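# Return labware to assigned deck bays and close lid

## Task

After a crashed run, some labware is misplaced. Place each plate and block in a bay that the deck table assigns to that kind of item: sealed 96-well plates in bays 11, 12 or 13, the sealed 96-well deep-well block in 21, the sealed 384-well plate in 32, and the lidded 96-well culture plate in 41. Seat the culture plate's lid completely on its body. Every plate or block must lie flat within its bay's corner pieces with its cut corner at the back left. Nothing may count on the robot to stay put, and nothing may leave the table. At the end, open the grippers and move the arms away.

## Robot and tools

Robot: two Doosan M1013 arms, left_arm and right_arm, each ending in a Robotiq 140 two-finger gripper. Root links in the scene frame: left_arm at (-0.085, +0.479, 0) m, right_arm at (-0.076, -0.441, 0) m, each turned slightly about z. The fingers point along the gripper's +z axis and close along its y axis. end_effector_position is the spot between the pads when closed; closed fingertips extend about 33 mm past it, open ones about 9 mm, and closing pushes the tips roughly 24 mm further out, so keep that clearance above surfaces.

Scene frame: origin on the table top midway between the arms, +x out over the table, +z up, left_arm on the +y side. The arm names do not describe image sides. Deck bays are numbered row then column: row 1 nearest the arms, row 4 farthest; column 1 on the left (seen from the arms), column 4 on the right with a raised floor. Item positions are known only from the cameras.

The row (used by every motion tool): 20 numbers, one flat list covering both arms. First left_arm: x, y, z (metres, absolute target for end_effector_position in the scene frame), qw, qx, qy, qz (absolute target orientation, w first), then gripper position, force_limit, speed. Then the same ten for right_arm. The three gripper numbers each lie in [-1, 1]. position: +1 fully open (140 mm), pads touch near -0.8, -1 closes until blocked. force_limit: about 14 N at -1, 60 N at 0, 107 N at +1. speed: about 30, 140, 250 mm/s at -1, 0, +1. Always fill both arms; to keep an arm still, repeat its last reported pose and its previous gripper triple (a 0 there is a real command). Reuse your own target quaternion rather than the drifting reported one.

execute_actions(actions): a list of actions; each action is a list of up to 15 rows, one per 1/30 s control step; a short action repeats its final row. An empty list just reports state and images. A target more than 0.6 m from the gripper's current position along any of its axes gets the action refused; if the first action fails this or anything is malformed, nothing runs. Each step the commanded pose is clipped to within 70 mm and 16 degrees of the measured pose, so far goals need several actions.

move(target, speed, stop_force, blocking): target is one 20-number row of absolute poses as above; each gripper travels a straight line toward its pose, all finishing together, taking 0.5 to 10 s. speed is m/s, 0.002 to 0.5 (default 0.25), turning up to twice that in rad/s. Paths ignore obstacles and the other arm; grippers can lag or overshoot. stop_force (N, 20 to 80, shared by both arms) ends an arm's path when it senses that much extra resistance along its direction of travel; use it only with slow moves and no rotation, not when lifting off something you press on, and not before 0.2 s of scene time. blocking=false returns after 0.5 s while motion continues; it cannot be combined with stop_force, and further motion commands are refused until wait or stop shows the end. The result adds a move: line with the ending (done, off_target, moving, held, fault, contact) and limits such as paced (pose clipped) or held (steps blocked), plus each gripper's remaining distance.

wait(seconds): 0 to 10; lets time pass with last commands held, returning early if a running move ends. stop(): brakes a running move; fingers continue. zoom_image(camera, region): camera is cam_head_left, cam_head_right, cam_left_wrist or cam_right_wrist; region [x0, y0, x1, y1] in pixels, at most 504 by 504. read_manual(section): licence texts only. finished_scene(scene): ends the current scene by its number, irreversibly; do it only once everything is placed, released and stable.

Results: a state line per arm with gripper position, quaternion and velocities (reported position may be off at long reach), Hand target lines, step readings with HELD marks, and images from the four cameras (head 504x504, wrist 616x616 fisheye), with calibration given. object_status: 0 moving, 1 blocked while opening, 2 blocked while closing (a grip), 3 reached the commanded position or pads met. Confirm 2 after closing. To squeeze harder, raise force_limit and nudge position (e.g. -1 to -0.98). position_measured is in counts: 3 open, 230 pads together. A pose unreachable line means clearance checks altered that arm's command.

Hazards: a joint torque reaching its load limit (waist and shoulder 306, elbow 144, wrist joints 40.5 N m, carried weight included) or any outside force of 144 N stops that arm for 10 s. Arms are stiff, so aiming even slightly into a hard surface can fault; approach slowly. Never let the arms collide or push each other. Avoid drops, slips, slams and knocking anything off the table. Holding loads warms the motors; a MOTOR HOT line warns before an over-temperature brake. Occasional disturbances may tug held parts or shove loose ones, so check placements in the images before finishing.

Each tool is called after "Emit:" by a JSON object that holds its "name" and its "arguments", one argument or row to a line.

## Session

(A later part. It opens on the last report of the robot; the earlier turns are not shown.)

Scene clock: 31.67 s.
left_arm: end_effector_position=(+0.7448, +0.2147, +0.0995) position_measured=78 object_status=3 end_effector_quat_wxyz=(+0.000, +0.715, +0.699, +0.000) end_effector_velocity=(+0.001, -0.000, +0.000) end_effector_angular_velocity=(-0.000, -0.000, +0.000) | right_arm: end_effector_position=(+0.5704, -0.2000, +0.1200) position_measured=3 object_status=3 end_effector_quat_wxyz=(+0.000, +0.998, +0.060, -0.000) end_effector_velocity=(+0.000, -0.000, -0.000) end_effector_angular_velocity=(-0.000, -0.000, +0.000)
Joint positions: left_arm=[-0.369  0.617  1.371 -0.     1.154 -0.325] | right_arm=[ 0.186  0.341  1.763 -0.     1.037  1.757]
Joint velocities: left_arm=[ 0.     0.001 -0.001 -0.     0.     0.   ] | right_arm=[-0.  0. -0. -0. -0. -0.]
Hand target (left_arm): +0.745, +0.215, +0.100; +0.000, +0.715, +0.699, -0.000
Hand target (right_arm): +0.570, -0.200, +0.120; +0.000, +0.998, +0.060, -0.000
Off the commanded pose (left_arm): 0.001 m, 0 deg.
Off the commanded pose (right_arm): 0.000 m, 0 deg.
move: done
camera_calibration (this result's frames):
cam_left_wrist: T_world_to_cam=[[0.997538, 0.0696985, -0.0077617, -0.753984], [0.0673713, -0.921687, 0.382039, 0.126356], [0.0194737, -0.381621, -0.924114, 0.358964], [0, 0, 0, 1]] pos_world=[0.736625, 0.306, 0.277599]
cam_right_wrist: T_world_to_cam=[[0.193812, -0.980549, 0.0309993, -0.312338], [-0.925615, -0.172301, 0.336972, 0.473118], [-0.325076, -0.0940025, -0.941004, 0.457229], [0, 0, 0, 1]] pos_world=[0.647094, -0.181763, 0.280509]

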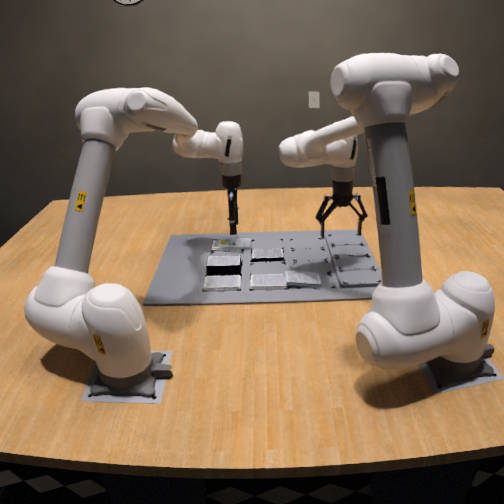

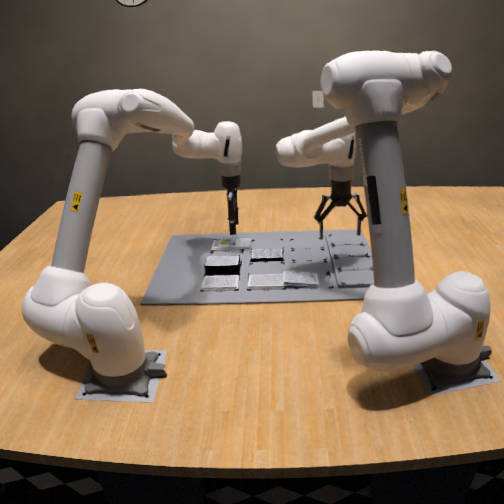

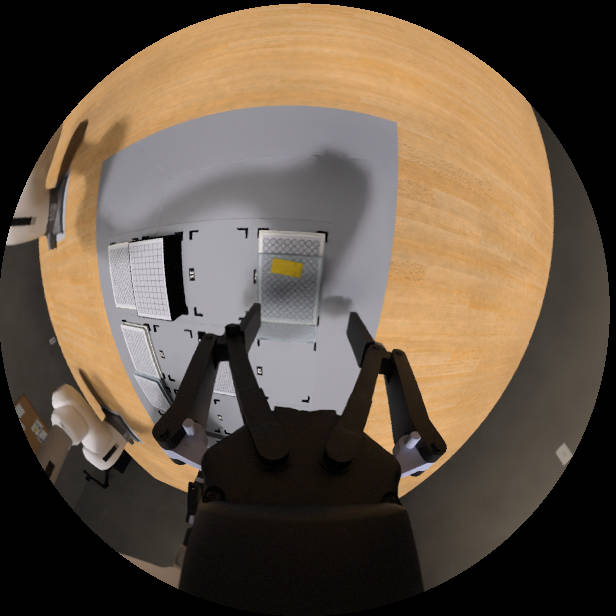

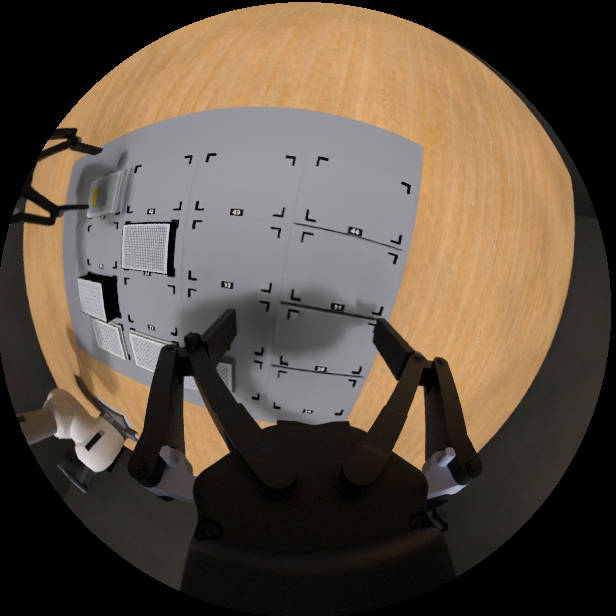

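Emit:
{"name": "move", "arguments": {
  "target": [0.723,0.213,0.058,0,0.7151,0.699,0,0.4,-0.3,0.5,0.5704,-0.2,0.12,0,0.998,0.06,0,1,0,0],
  "speed": 0.08
}}

Emit:
{"name": "zoom_image", "arguments": {
  "camera": "cam_left_wrist",
  "region": [200,200,420,420]
}}

Emit:
{"name": "zoom_image", "arguments": {
  "camera": "cam_head_left",
  "region": [190,210,270,270]
}}

Scene clock: 32.90 s.
left_arm: end_effector_position=(+0.7230, +0.2130, +0.0580) position_measured=78 object_status=3 end_effector_quat_wxyz=(+0.000, +0.715, +0.699, +0.000) end_effector_velocity=(-0.000, +0.000, -0.000) end_effector_angular_velocity=(+0.000, -0.001, -0.000) | right_arm: end_effector_position=(+0.5704, -0.2000, +0.1200) position_measured=3 object_status=3 end_effector_quat_wxyz=(+0.000, +0.998, +0.060, -0.000) end_effector_velocity=(-0.001, +0.000, -0.000) end_effector_angular_velocity=(-0.000, +0.002, -0.001)
Joint positions: left_arm=[-0.379  0.617  1.453 -0.     1.072 -0.336] | right_arm=[ 0.186  0.341  1.763 -0.     1.037  1.757]
Joint velocities: left_arm=[ 0.    -0.     0.001  0.001 -0.001 -0.   ] | right_arm=[0.    0.    0.    0.    0.002 0.001]
Hand target (left_arm): +0.723, +0.213, +0.058; -0.000, +0.715, +0.699, +0.000
Hand target (right_arm): +0.570, -0.200, +0.120; +0.000, +0.998, +0.060, -0.000
Off the commanded pose (left_arm): 0.000 m, 0 deg.
Off the commanded pose (right_arm): 0.000 m, 0 deg.
move: done
camera_calibration (this result's frames):
cam_left_wrist: T_world_to_cam=[[0.997517, 0.069989, -0.0077703, -0.73251], [0.0676431, -0.921669, 0.382035, 0.141933], [0.0195766, -0.381612, -0.924115, 0.320314], [0, 0, 0, 1]] pos_world=[0.714821, 0.304319, 0.236091]
cam_right_wrist: T_world_to_cam=[[0.193812, -0.980549, 0.0309993, -0.312338], [-0.925615, -0.172301, 0.336972, 0.473118], [-0.325076, -0.0940026, -0.941004, 0.457229], [0, 0, 0, 1]] pos_world=[0.647094, -0.181763, 0.280509]

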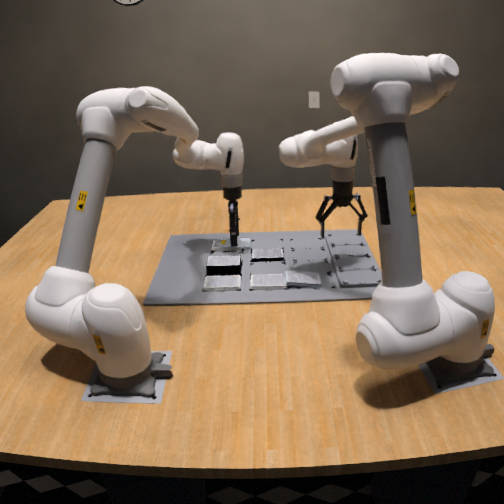

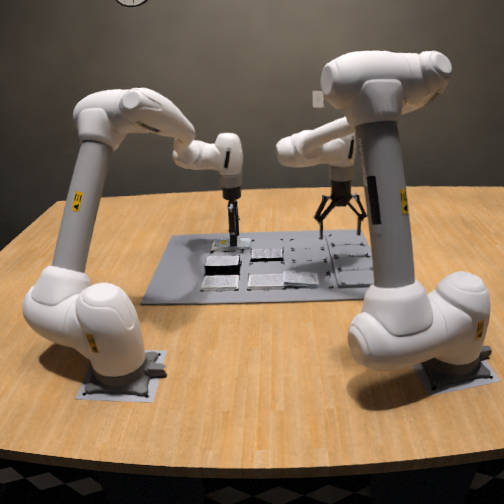

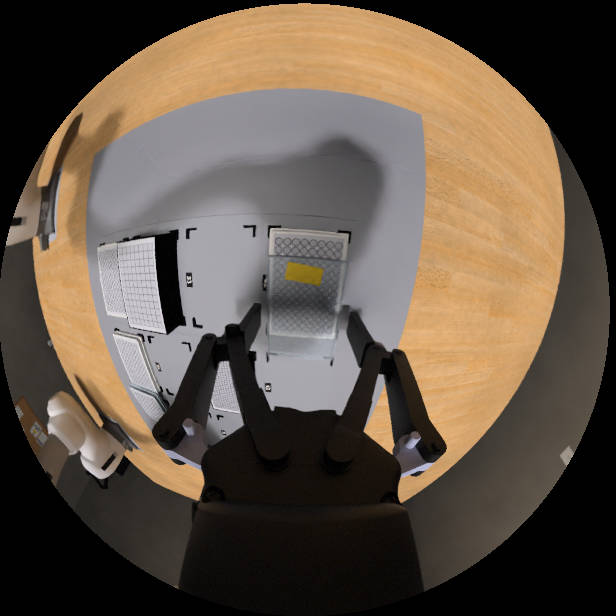

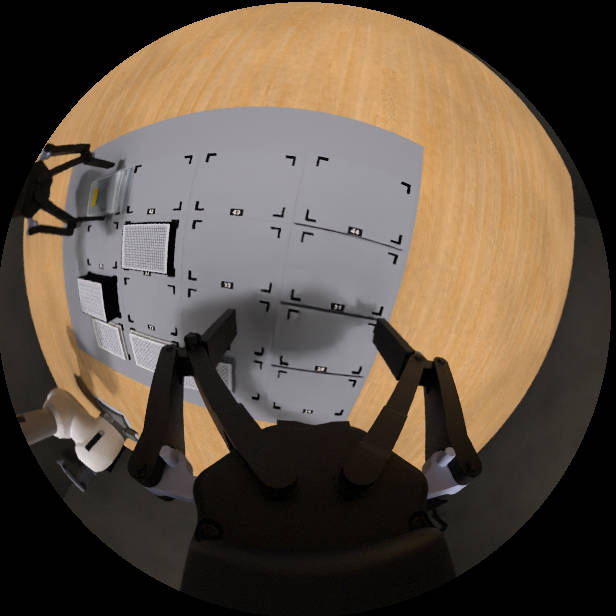

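Region (200, 200, 420, 420) of cam_left_wrist's 616x616 image, scaled by 2.291, with more detail than that image has.

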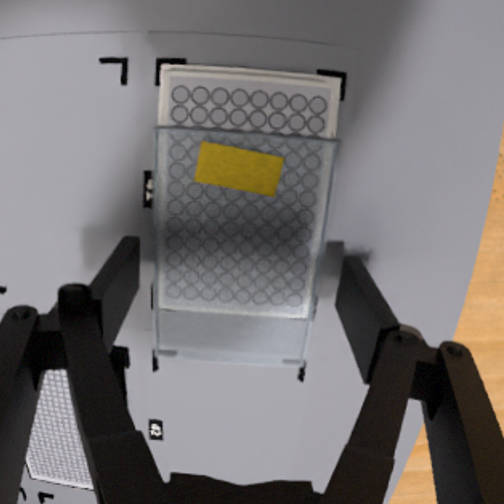

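Region (190, 210, 270, 270) of cam_head_left's 504x504 image, scaled by 6.300, with more detail than that image has; it fills the top 378 rows of this view, and the rest is white.

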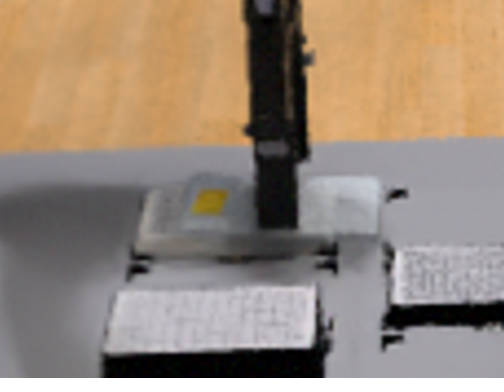

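Emit:
{"name": "move", "arguments": {
  "target": [0.723,0.213,0.049,0,0.7151,0.699,0,0.4,-0.3,0.5,0.5704,-0.2,0.12,0,0.998,0.06,0,1,0,0],
  "speed": 0.03
}}

Emit:
{"name": "move", "arguments": {
  "target": [0.723,0.213,0.049,0,0.7151,0.699,0,-1,-0.5,-0.5,0.5704,-0.2,0.12,0,0.998,0.06,0,1,0,0]
}}

Emit:
{"name": "move", "arguments": {
  "target": [0.7235,0.235,0.050,0,0.7151,0.699,0,-1,-0.5,-0.5,0.5704,-0.2,0.12,0,0.998,0.06,0,1,0,0],
  "speed": 0.015,
  "stop_force": 25
}}

Emit:
{"name": "zoom_image", "arguments": {
  "camera": "cam_left_wrist",
  "region": [200,200,420,420]
}}

Emit:
{"name": "zoom_image", "arguments": {
  "camera": "cam_head_left",
  "region": [190,210,270,270]
}}

Scene clock: 34.03 s.
left_arm: end_effector_position=(+0.7230, +0.2130, +0.0490) position_measured=78 object_status=3 end_effector_quat_wxyz=(-0.000, +0.715, +0.699, -0.000) end_effector_velocity=(-0.000, +0.000, -0.001) end_effector_angular_velocity=(+0.001, +0.001, -0.000) | right_arm: end_effector_position=(+0.5704, -0.2000, +0.1200) position_measured=3 object_status=3 end_effector_quat_wxyz=(+0.000, +0.998, +0.060, -0.000) end_effector_velocity=(-0.000, -0.001, -0.000) end_effector_angular_velocity=(-0.001, +0.002, +0.000)
Joint positions: left_arm=[-0.379  0.624  1.459 -0.     1.058 -0.336] | right_arm=[ 0.186  0.341  1.763 -0.     1.037  1.757]
Joint velocities: left_arm=[-0.     0.001  0.     0.001  0.001 -0.   ] | right_arm=[-0.001  0.    -0.    -0.     0.002 -0.001]
Hand target (left_arm): +0.723, +0.213, +0.049; -0.000, +0.715, +0.699, +0.000
Hand target (right_arm): +0.570, -0.200, +0.120; +0.000, +0.998, +0.060, -0.000
Off the commanded pose (left_arm): 0.000 m, 0 deg.
Off the commanded pose (right_arm): 0.000 m, 0 deg.
move: done
camera_calibration (this result's frames):
cam_left_wrist: T_world_to_cam=[[0.997518, 0.0699692, -0.00783482, -0.732557], [0.0676501, -0.92168, 0.382008, 0.145383], [0.0195076, -0.38159, -0.924126, 0.311979], [0, 0, 0, 1]] pos_world=[0.714818, 0.304301, 0.227031]
cam_right_wrist: T_world_to_cam=[[0.193812, -0.980549, 0.0309993, -0.312338], [-0.925615, -0.172301, 0.336972, 0.473118], [-0.325076, -0.0940026, -0.941004, 0.457229], [0, 0, 0, 1]] pos_world=[0.647094, -0.181763, 0.280509]

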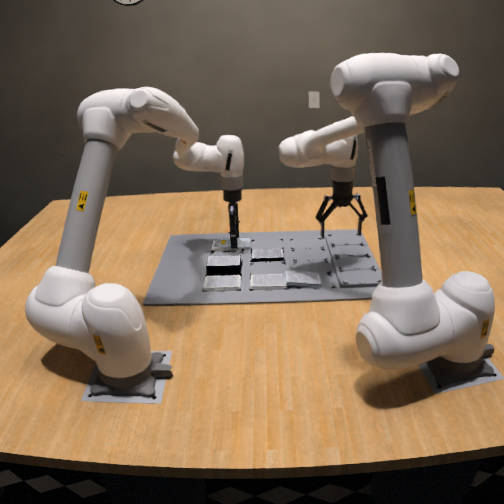

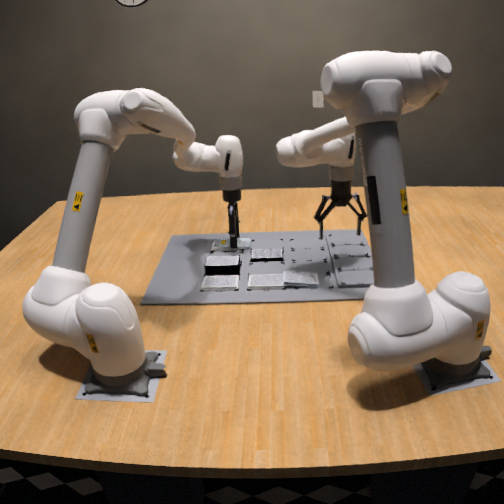

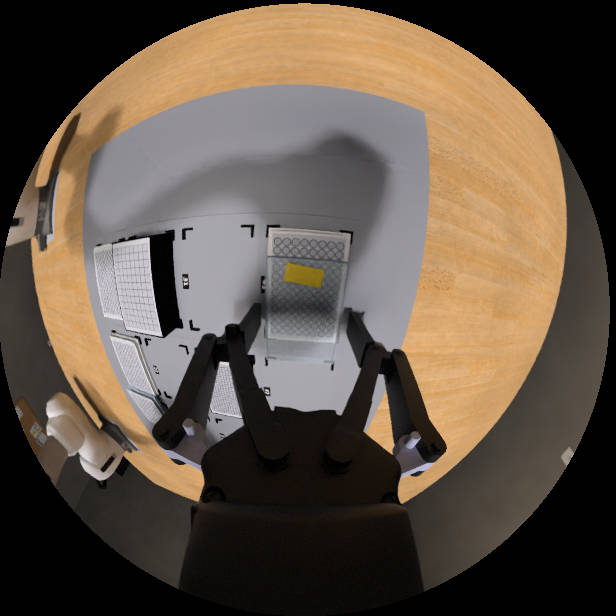

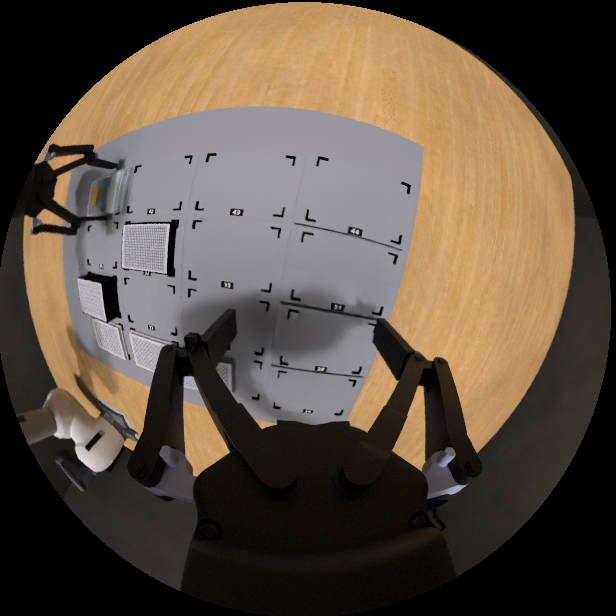

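Scene clock: 34.73 s.
left_arm: end_effector_position=(+0.7229, +0.2130, +0.0490) position_measured=103 object_status=2 end_effector_quat_wxyz=(-0.000, +0.715, +0.699, -0.000) end_effector_velocity=(+0.000, -0.001, +0.000) end_effector_angular_velocity=(-0.001, -0.000, -0.001) | right_arm: end_effector_position=(+0.5704, -0.2000, +0.1200) position_measured=3 object_status=3 end_effector_quat_wxyz=(+0.000, +0.998, +0.060, -0.000) end_effector_velocity=(+0.000, -0.000, +0.000) end_effector_angular_velocity=(-0.000, -0.000, -0.000)
Joint positions: left_arm=[-0.379  0.624  1.459 -0.     1.058 -0.336] | right_arm=[ 0.186  0.341  1.763 -0.     1.037  1.757]
Joint velocities: left_arm=[-0.     0.    -0.    -0.001 -0.     0.001] | right_arm=[-0.001 -0.    -0.    -0.     0.     0.   ]
Hand target (left_arm): +0.723, +0.213, +0.049; +0.000, +0.715, +0.699, +0.000
Hand target (right_arm): +0.570, -0.200, +0.120; +0.000, +0.998, +0.060, -0.000
Off the commanded pose (left_arm): 0.000 m, 0 deg.
Off the commanded pose (right_arm): 0.000 m, 0 deg.
move: done
camera_calibration (this result's frames):
cam_left_wrist: T_world_to_cam=[[0.997521, 0.0699312, -0.00786631, -0.732517], [0.0676272, -0.921687, 0.381995, 0.145386], [0.0194631, -0.38158, -0.924131, 0.311992], [0, 0, 0, 1]] pos_world=[0.714797, 0.304276, 0.227023]
cam_right_wrist: T_world_to_cam=[[0.193812, -0.980549, 0.0309993, -0.312338], [-0.925615, -0.172301, 0.336972, 0.473118], [-0.325076, -0.0940026, -0.941004, 0.457229], [0, 0, 0, 1]] pos_world=[0.647094, -0.181763, 0.280509]

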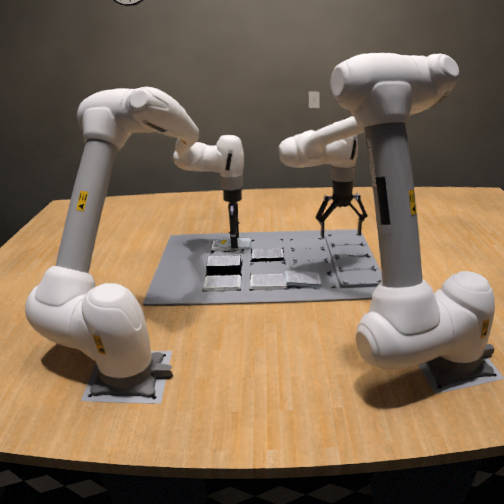

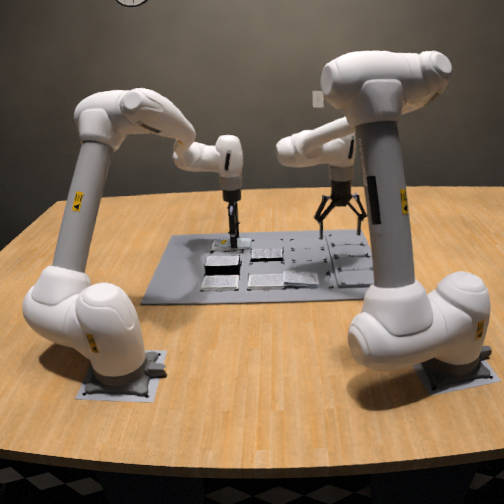

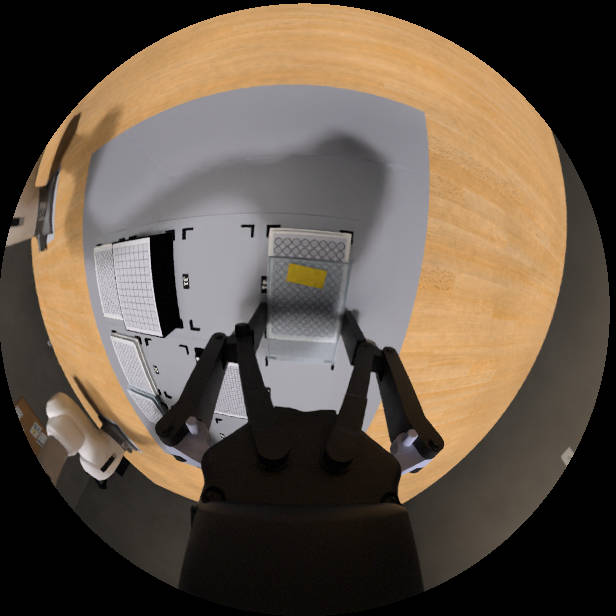

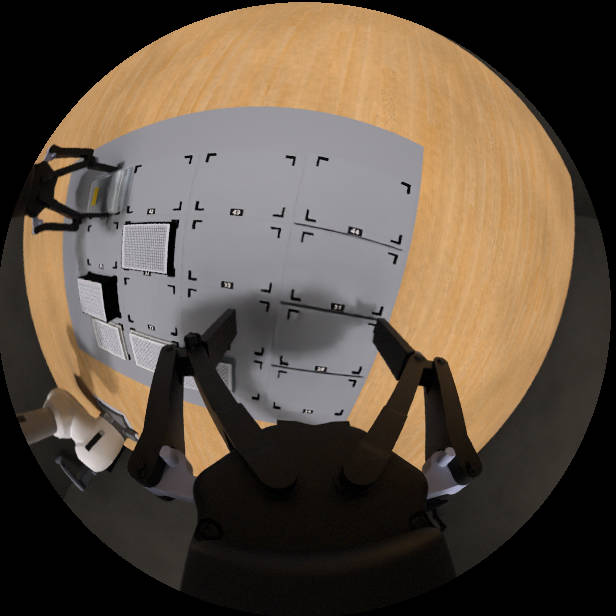

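Scene clock: 36.43 s.
left_arm: end_effector_position=(+0.7235, +0.2350, +0.0500) position_measured=103 object_status=2 end_effector_quat_wxyz=(-0.000, +0.715, +0.699, -0.000) end_effector_velocity=(+0.001, +0.000, +0.000) end_effector_angular_velocity=(-0.000, -0.001, +0.001) | right_arm: end_effector_position=(+0.5704, -0.2000, +0.1200) position_measured=3 object_status=3 end_effector_quat_wxyz=(+0.000, +0.998, +0.060, -0.000) end_effector_velocity=(-0.001, -0.000, -0.000) end_effector_angular_velocity=(-0.001, +0.002, -0.001)
Joint positions: left_arm=[-0.355  0.615  1.474 -0.     1.053 -0.311] | right_arm=[ 0.186  0.341  1.763 -0.     1.037  1.757]
Joint velocities: left_arm=[ 0.     0.    -0.001  0.    -0.001 -0.001] | right_arm=[-0.     0.     0.    -0.     0.002  0.001]
Hand target (left_arm): +0.724, +0.235, +0.050; +0.000, +0.715, +0.699, +0.000
Hand target (right_arm): +0.570, -0.200, +0.120; +0.000, +0.998, +0.060, -0.000
Off the commanded pose (left_arm): 0.000 m, 0 deg.
Off the commanded pose (right_arm): 0.000 m, 0 deg.
move: done
camera_calibration (this result's frames):
cam_left_wrist: T_world_to_cam=[[0.997521, 0.0699286, -0.00781082, -0.734636], [0.0676031, -0.921679, 0.382019, 0.165288], [0.0195149, -0.3816, -0.924122, 0.321312], [0, 0, 0, 1]] pos_world=[0.715371, 0.326327, 0.22805]
cam_right_wrist: T_world_to_cam=[[0.193812, -0.980549, 0.0309993, -0.312338], [-0.925615, -0.172301, 0.336972, 0.473118], [-0.325076, -0.0940026, -0.941004, 0.457229], [0, 0, 0, 1]] pos_world=[0.647094, -0.181763, 0.280509]

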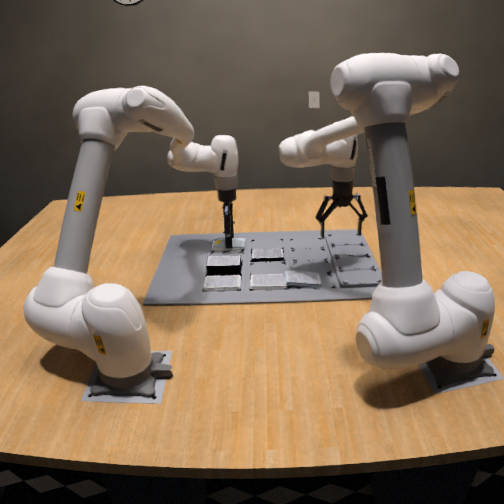

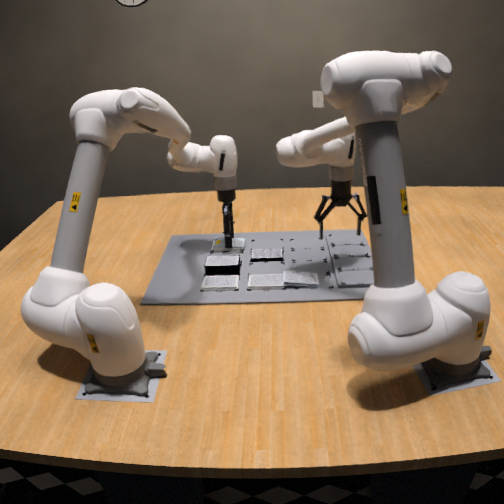

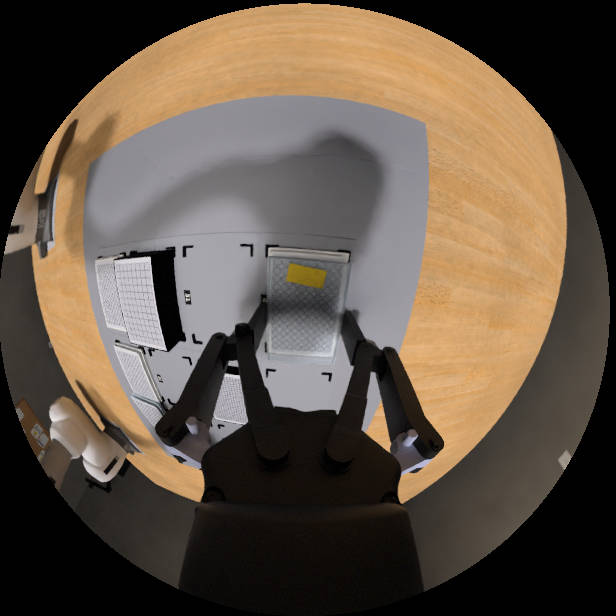

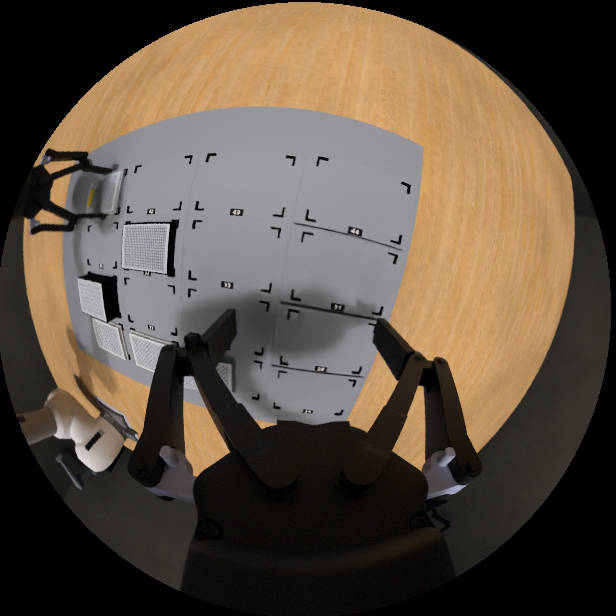

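Region (200, 200, 420, 420) of cam_left_wrist's 616x616 image, scaled by 2.291, with more detail than that image has.

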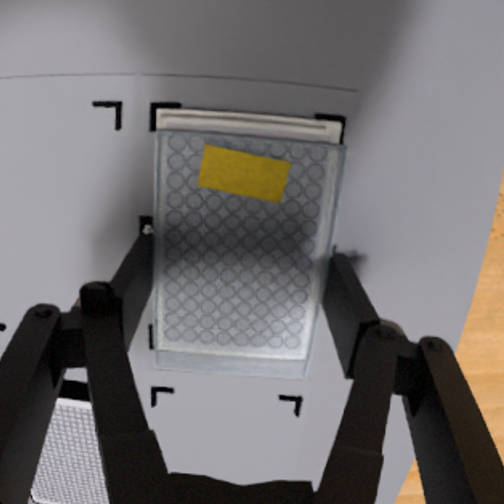

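Region (190, 210, 270, 270) of cam_head_left's 504x504 image, scaled by 6.300, with more detail than that image has; it fills the top 378 rows of this view, and the rest is white.

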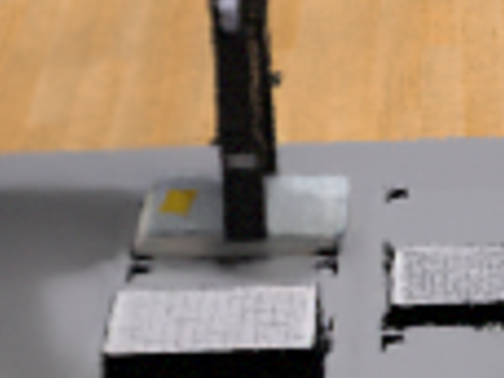

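Emit:
{"name": "move", "arguments": {
  "target": [0.7222,0.2425,0.050,0,0.7151,0.699,0,-1,-0.5,-0.5,0.5704,-0.2,0.12,0,0.998,0.06,0,1,0,0],
  "speed": 0.006,
  "stop_force": 20
}}

Emit:
{"name": "zoom_image", "arguments": {
  "camera": "cam_left_wrist",
  "region": [230,230,390,390]
}}

Emit:
{"name": "zoom_image", "arguments": {
  "camera": "cam_head_left",
  "region": [190,210,270,270]
}}

Scene clock: 38.27 s.
left_arm: end_effector_position=(+0.7222, +0.2425, +0.0500) position_measured=103 object_status=2 end_effector_quat_wxyz=(+0.000, +0.715, +0.699, +0.000) end_effector_velocity=(-0.001, +0.000, -0.001) end_effector_angular_velocity=(+0.000, +0.001, +0.000) | right_arm: end_effector_position=(+0.5704, -0.2000, +0.1200) position_measured=3 object_status=3 end_effector_quat_wxyz=(+0.000, +0.998, +0.060, -0.000) end_effector_velocity=(+0.000, +0.000, +0.000) end_effector_angular_velocity=(+0.000, -0.001, +0.001)
Joint positions: left_arm=[-0.347  0.61   1.482 -0.     1.05  -0.303] | right_arm=[ 0.186  0.341  1.763 -0.     1.037  1.757]
Joint velocities: left_arm=[ 0.     0.     0.001  0.    -0.    -0.   ] | right_arm=[ 0.    -0.    -0.    -0.    -0.001 -0.   ]
Hand target (left_arm): +0.722, +0.243, +0.050; +0.000, +0.715, +0.699, +0.000
Hand target (right_arm): +0.570, -0.200, +0.120; +0.000, +0.998, +0.060, -0.000
Off the commanded pose (left_arm): 0.000 m, 0 deg.
Off the commanded pose (right_arm): 0.000 m, 0 deg.
move: done
camera_calibration (this result's frames):
cam_left_wrist: T_world_to_cam=[[0.997521, 0.0699377, -0.00777417, -0.733862], [0.0675973, -0.921673, 0.382033, 0.172282], [0.0195532, -0.381611, -0.924116, 0.324188], [0, 0, 0, 1]] pos_world=[0.714058, 0.333826, 0.228065]
cam_right_wrist: T_world_to_cam=[[0.193812, -0.980549, 0.0309993, -0.312338], [-0.925615, -0.172301, 0.336972, 0.473118], [-0.325076, -0.0940025, -0.941004, 0.457229], [0, 0, 0, 1]] pos_world=[0.647094, -0.181763, 0.280509]

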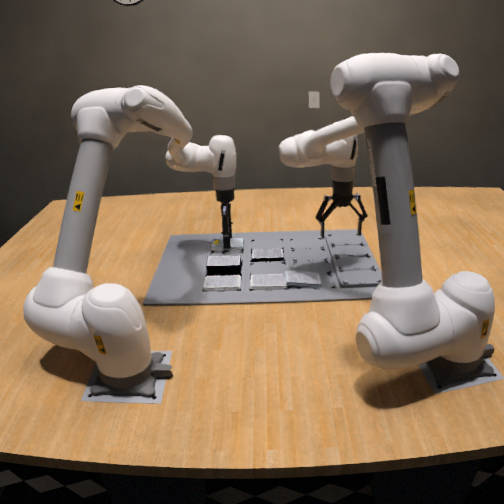

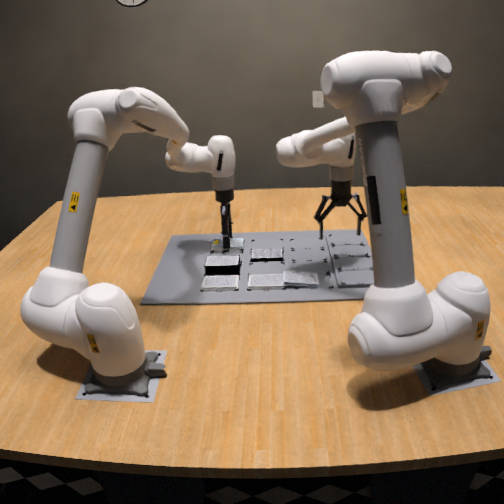

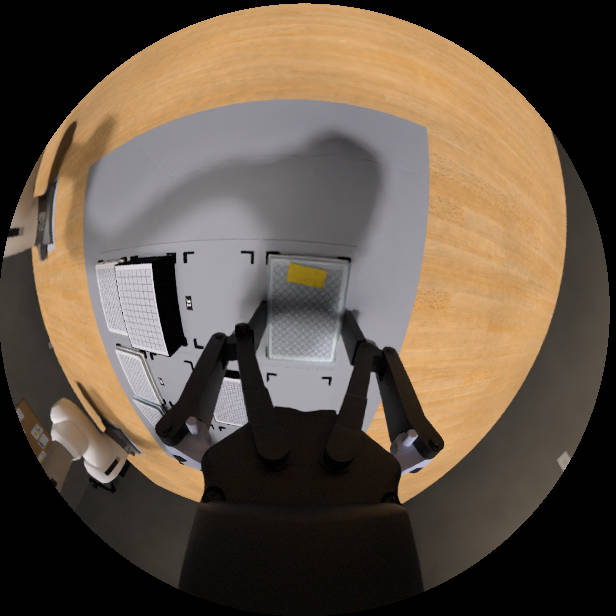

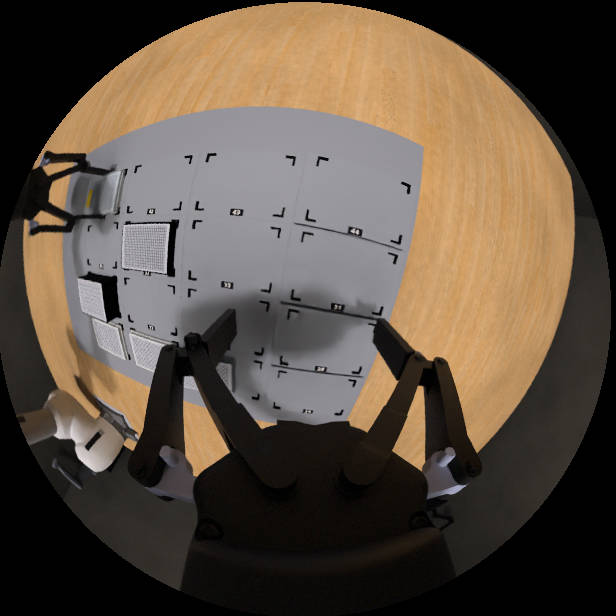

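Region (230, 230, 390, 390) of cam_left_wrist's 616x616 image, scaled by 3.150, with more detail than that image has.

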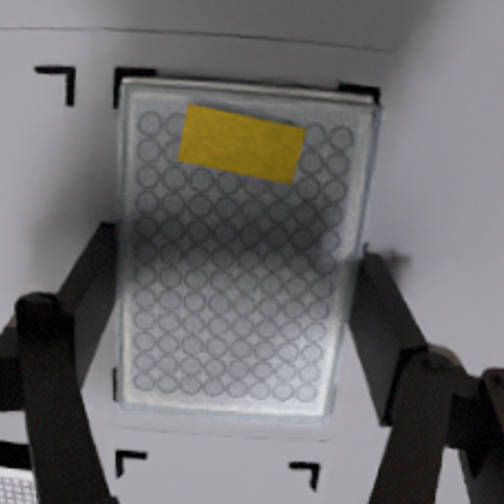

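Region (190, 210, 270, 270) of cam_head_left's 504x504 image, scaled by 6.300, with more detail than that image has; it fills the top 378 rows of this view, and the rest is white.

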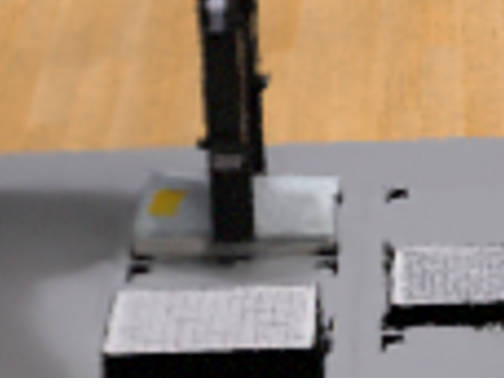

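Shift x another −1 mm, y +1, then lower gently.

Emit:
{"name": "move", "arguments": {
  "target": [0.7212,0.2435,0.050,0,0.7151,0.699,0,-1,-0.5,-0.5,0.5704,-0.2,0.12,0,0.998,0.06,0,1,0,0],
  "speed": 0.004
}}

Emit:
{"name": "move", "arguments": {
  "target": [0.7212,0.2435,0.040,0,0.7151,0.699,0,-1,-0.5,-0.5,0.5704,-0.2,0.12,0,0.998,0.06,0,1,0,0],
  "speed": 0.004,
  "stop_force": 20
}}

Emit:
{"name": "zoom_image", "arguments": {
  "camera": "cam_left_wrist",
  "region": [230,230,390,390]
}}

Emit:
{"name": "zoom_image", "arguments": {
  "camera": "cam_head_left",
  "region": [190,210,270,270]
}}

Scene clock: 39.47 s.
left_arm: end_effector_position=(+0.7212, +0.2435, +0.0500) position_measured=103 object_status=2 end_effector_quat_wxyz=(+0.000, +0.715, +0.699, +0.000) end_effector_velocity=(+0.000, +0.001, -0.000) end_effector_angular_velocity=(+0.001, -0.001, +0.000) | right_arm: end_effector_position=(+0.5704, -0.2000, +0.1200) position_measured=3 object_status=3 end_effector_quat_wxyz=(+0.000, +0.998, +0.060, -0.000) end_effector_velocity=(-0.000, +0.000, -0.000) end_effector_angular_velocity=(-0.000, +0.000, +0.000)
Joint positions: left_arm=[-0.346  0.608  1.485  0.     1.049 -0.303] | right_arm=[ 0.186  0.341  1.763 -0.     1.037  1.757]
Joint velocities: left_arm=[ 0.001  0.     0.     0.001 -0.001 -0.   ] | right_arm=[ 0. -0.  0. -0.  0.  0.]
Hand target (left_arm): +0.721, +0.244, +0.050; +0.000, +0.715, +0.699, +0.000
Hand target (right_arm): +0.570, -0.200, +0.120; +0.000, +0.998, +0.060, -0.000
Off the commanded pose (left_arm): 0.000 m, 0 deg.
Off the commanded pose (right_arm): 0.000 m, 0 deg.
move: done
camera_calibration (this result's frames):
cam_left_wrist: T_world_to_cam=[[0.997526, 0.0698744, -0.00777153, -0.732899], [0.0675383, -0.921688, 0.382008, 0.17329], [0.0195296, -0.381587, -0.924126, 0.324586], [0, 0, 0, 1]] pos_world=[0.713043, 0.334788, 0.228065]
cam_right_wrist: T_world_to_cam=[[0.193812, -0.980549, 0.0309993, -0.312338], [-0.925615, -0.172301, 0.336972, 0.473118], [-0.325076, -0.0940026, -0.941004, 0.457229], [0, 0, 0, 1]] pos_world=[0.647094, -0.181763, 0.280509]

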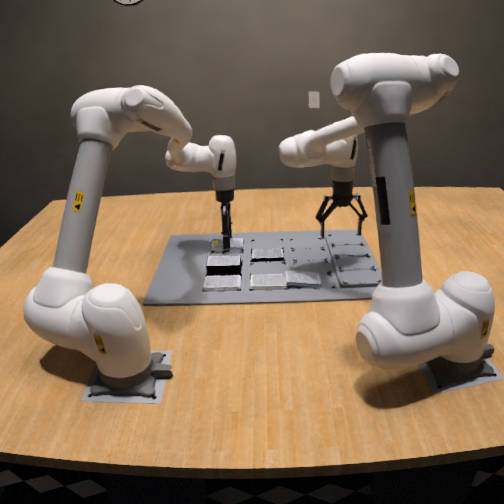

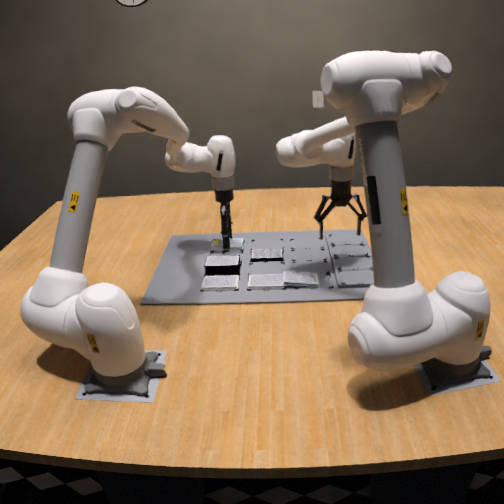

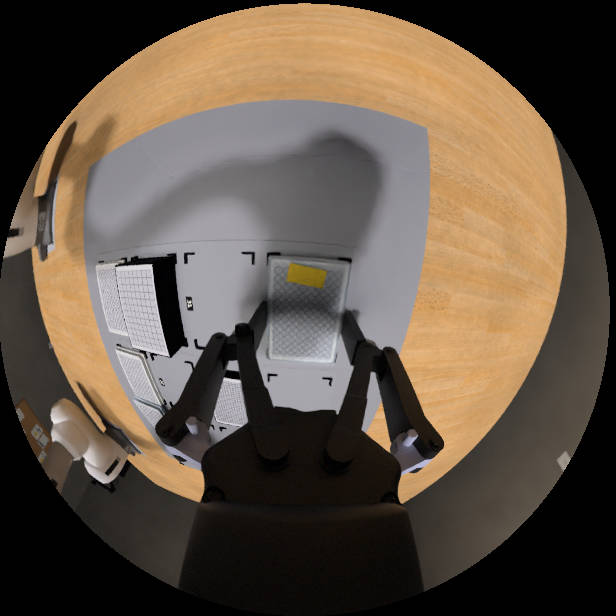

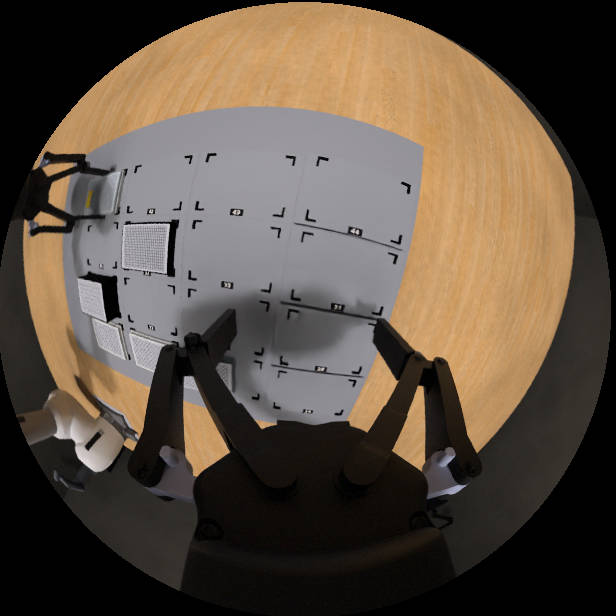

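Scene clock: 40.53 s.
left_arm: end_effector_position=(+0.7212, +0.2435, +0.0470) position_measured=103 object_status=2 end_effector_quat_wxyz=(+0.000, +0.715, +0.699, +0.000) end_effector_velocity=(+0.001, -0.000, +0.000) end_effector_angular_velocity=(+0.000, +0.000, -0.002) | right_arm: end_effector_position=(+0.5704, -0.2000, +0.1200) position_measured=3 object_status=3 end_effector_quat_wxyz=(+0.000, +0.998, +0.060, -0.000) end_effector_velocity=(-0.000, +0.000, +0.000) end_effector_angular_velocity=(+0.000, -0.000, -0.001)
Joint positions: left_arm=[-0.346  0.61   1.487  0.     1.044 -0.303] | right_arm=[ 0.186  0.341  1.763 -0.     1.037  1.757]
Joint velocities: left_arm=[-0.     0.001 -0.002  0.     0.002  0.002] | right_arm=[ 0.    -0.    -0.     0.    -0.     0.001]
Hand target (left_arm): +0.721, +0.243, +0.047; +0.000, +0.715, +0.699, +0.000
Hand target (right_arm): +0.570, -0.200, +0.120; +0.000, +0.998, +0.060, -0.000
Off the commanded pose (left_arm): 0.007 m, 0 deg.
Off the commanded pose (right_arm): 0.000 m, 0 deg.
move: contact (left_arm)
camera_calibration (this result's frames):
cam_left_wrist: T_world_to_cam=[[0.997525, 0.0698849, -0.00771881, -0.732905], [0.0675274, -0.92168, 0.382028, 0.174444], [0.0195837, -0.381604, -0.924118, 0.321826], [0, 0, 0, 1]] pos_world=[0.713009, 0.33481, 0.225106]
cam_right_wrist: T_world_to_cam=[[0.193812, -0.980549, 0.0309993, -0.312338], [-0.925615, -0.172301, 0.336972, 0.473118], [-0.325076, -0.0940026, -0.941004, 0.457229], [0, 0, 0, 1]] pos_world=[0.647094, -0.181763, 0.280509]

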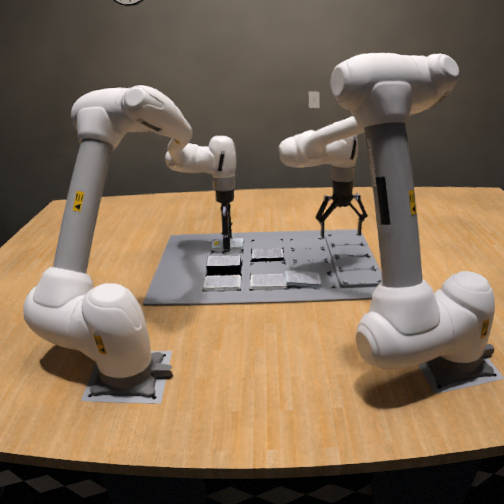

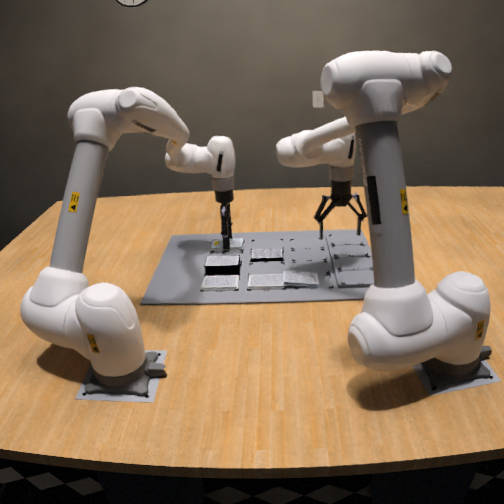

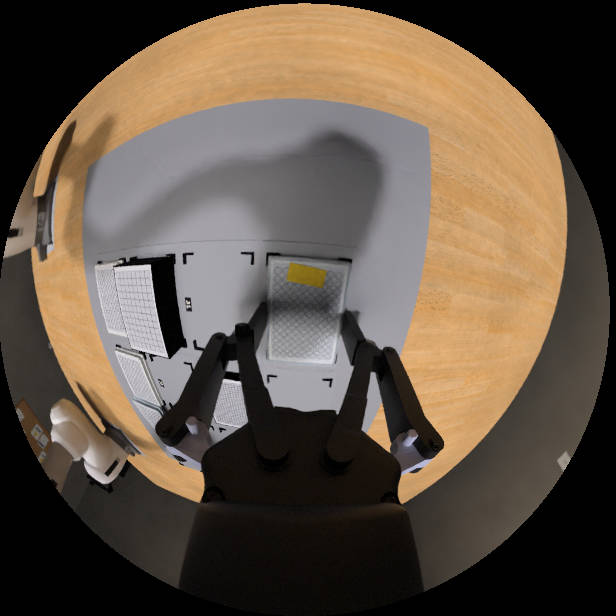

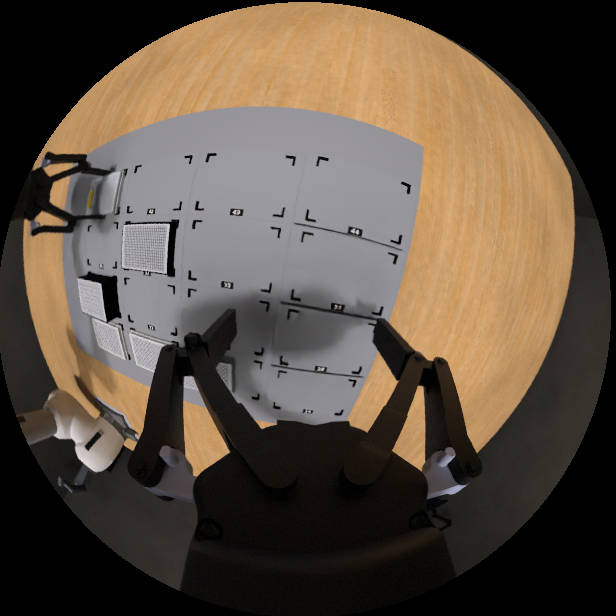

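Region (230, 230, 390, 390) of cam_left_wrist's 616x616 image, scaled by 3.150, with more detail than that image has.

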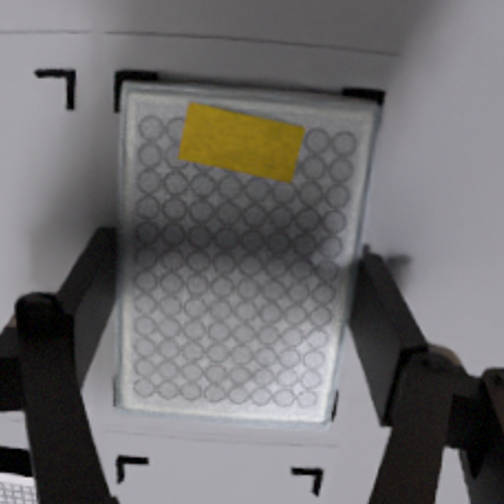

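Region (190, 210, 270, 270) of cam_head_left's 504x504 image, scaled by 6.300, with more detail than that image has; it fills the top 378 rows of this view, and the rest is white.

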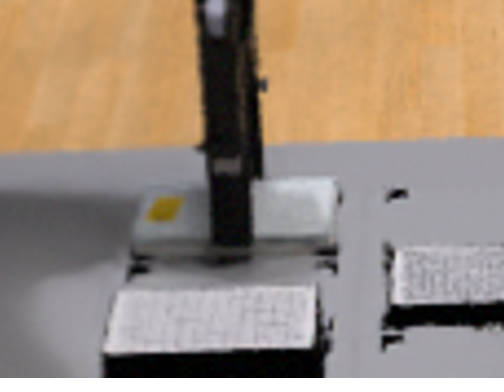

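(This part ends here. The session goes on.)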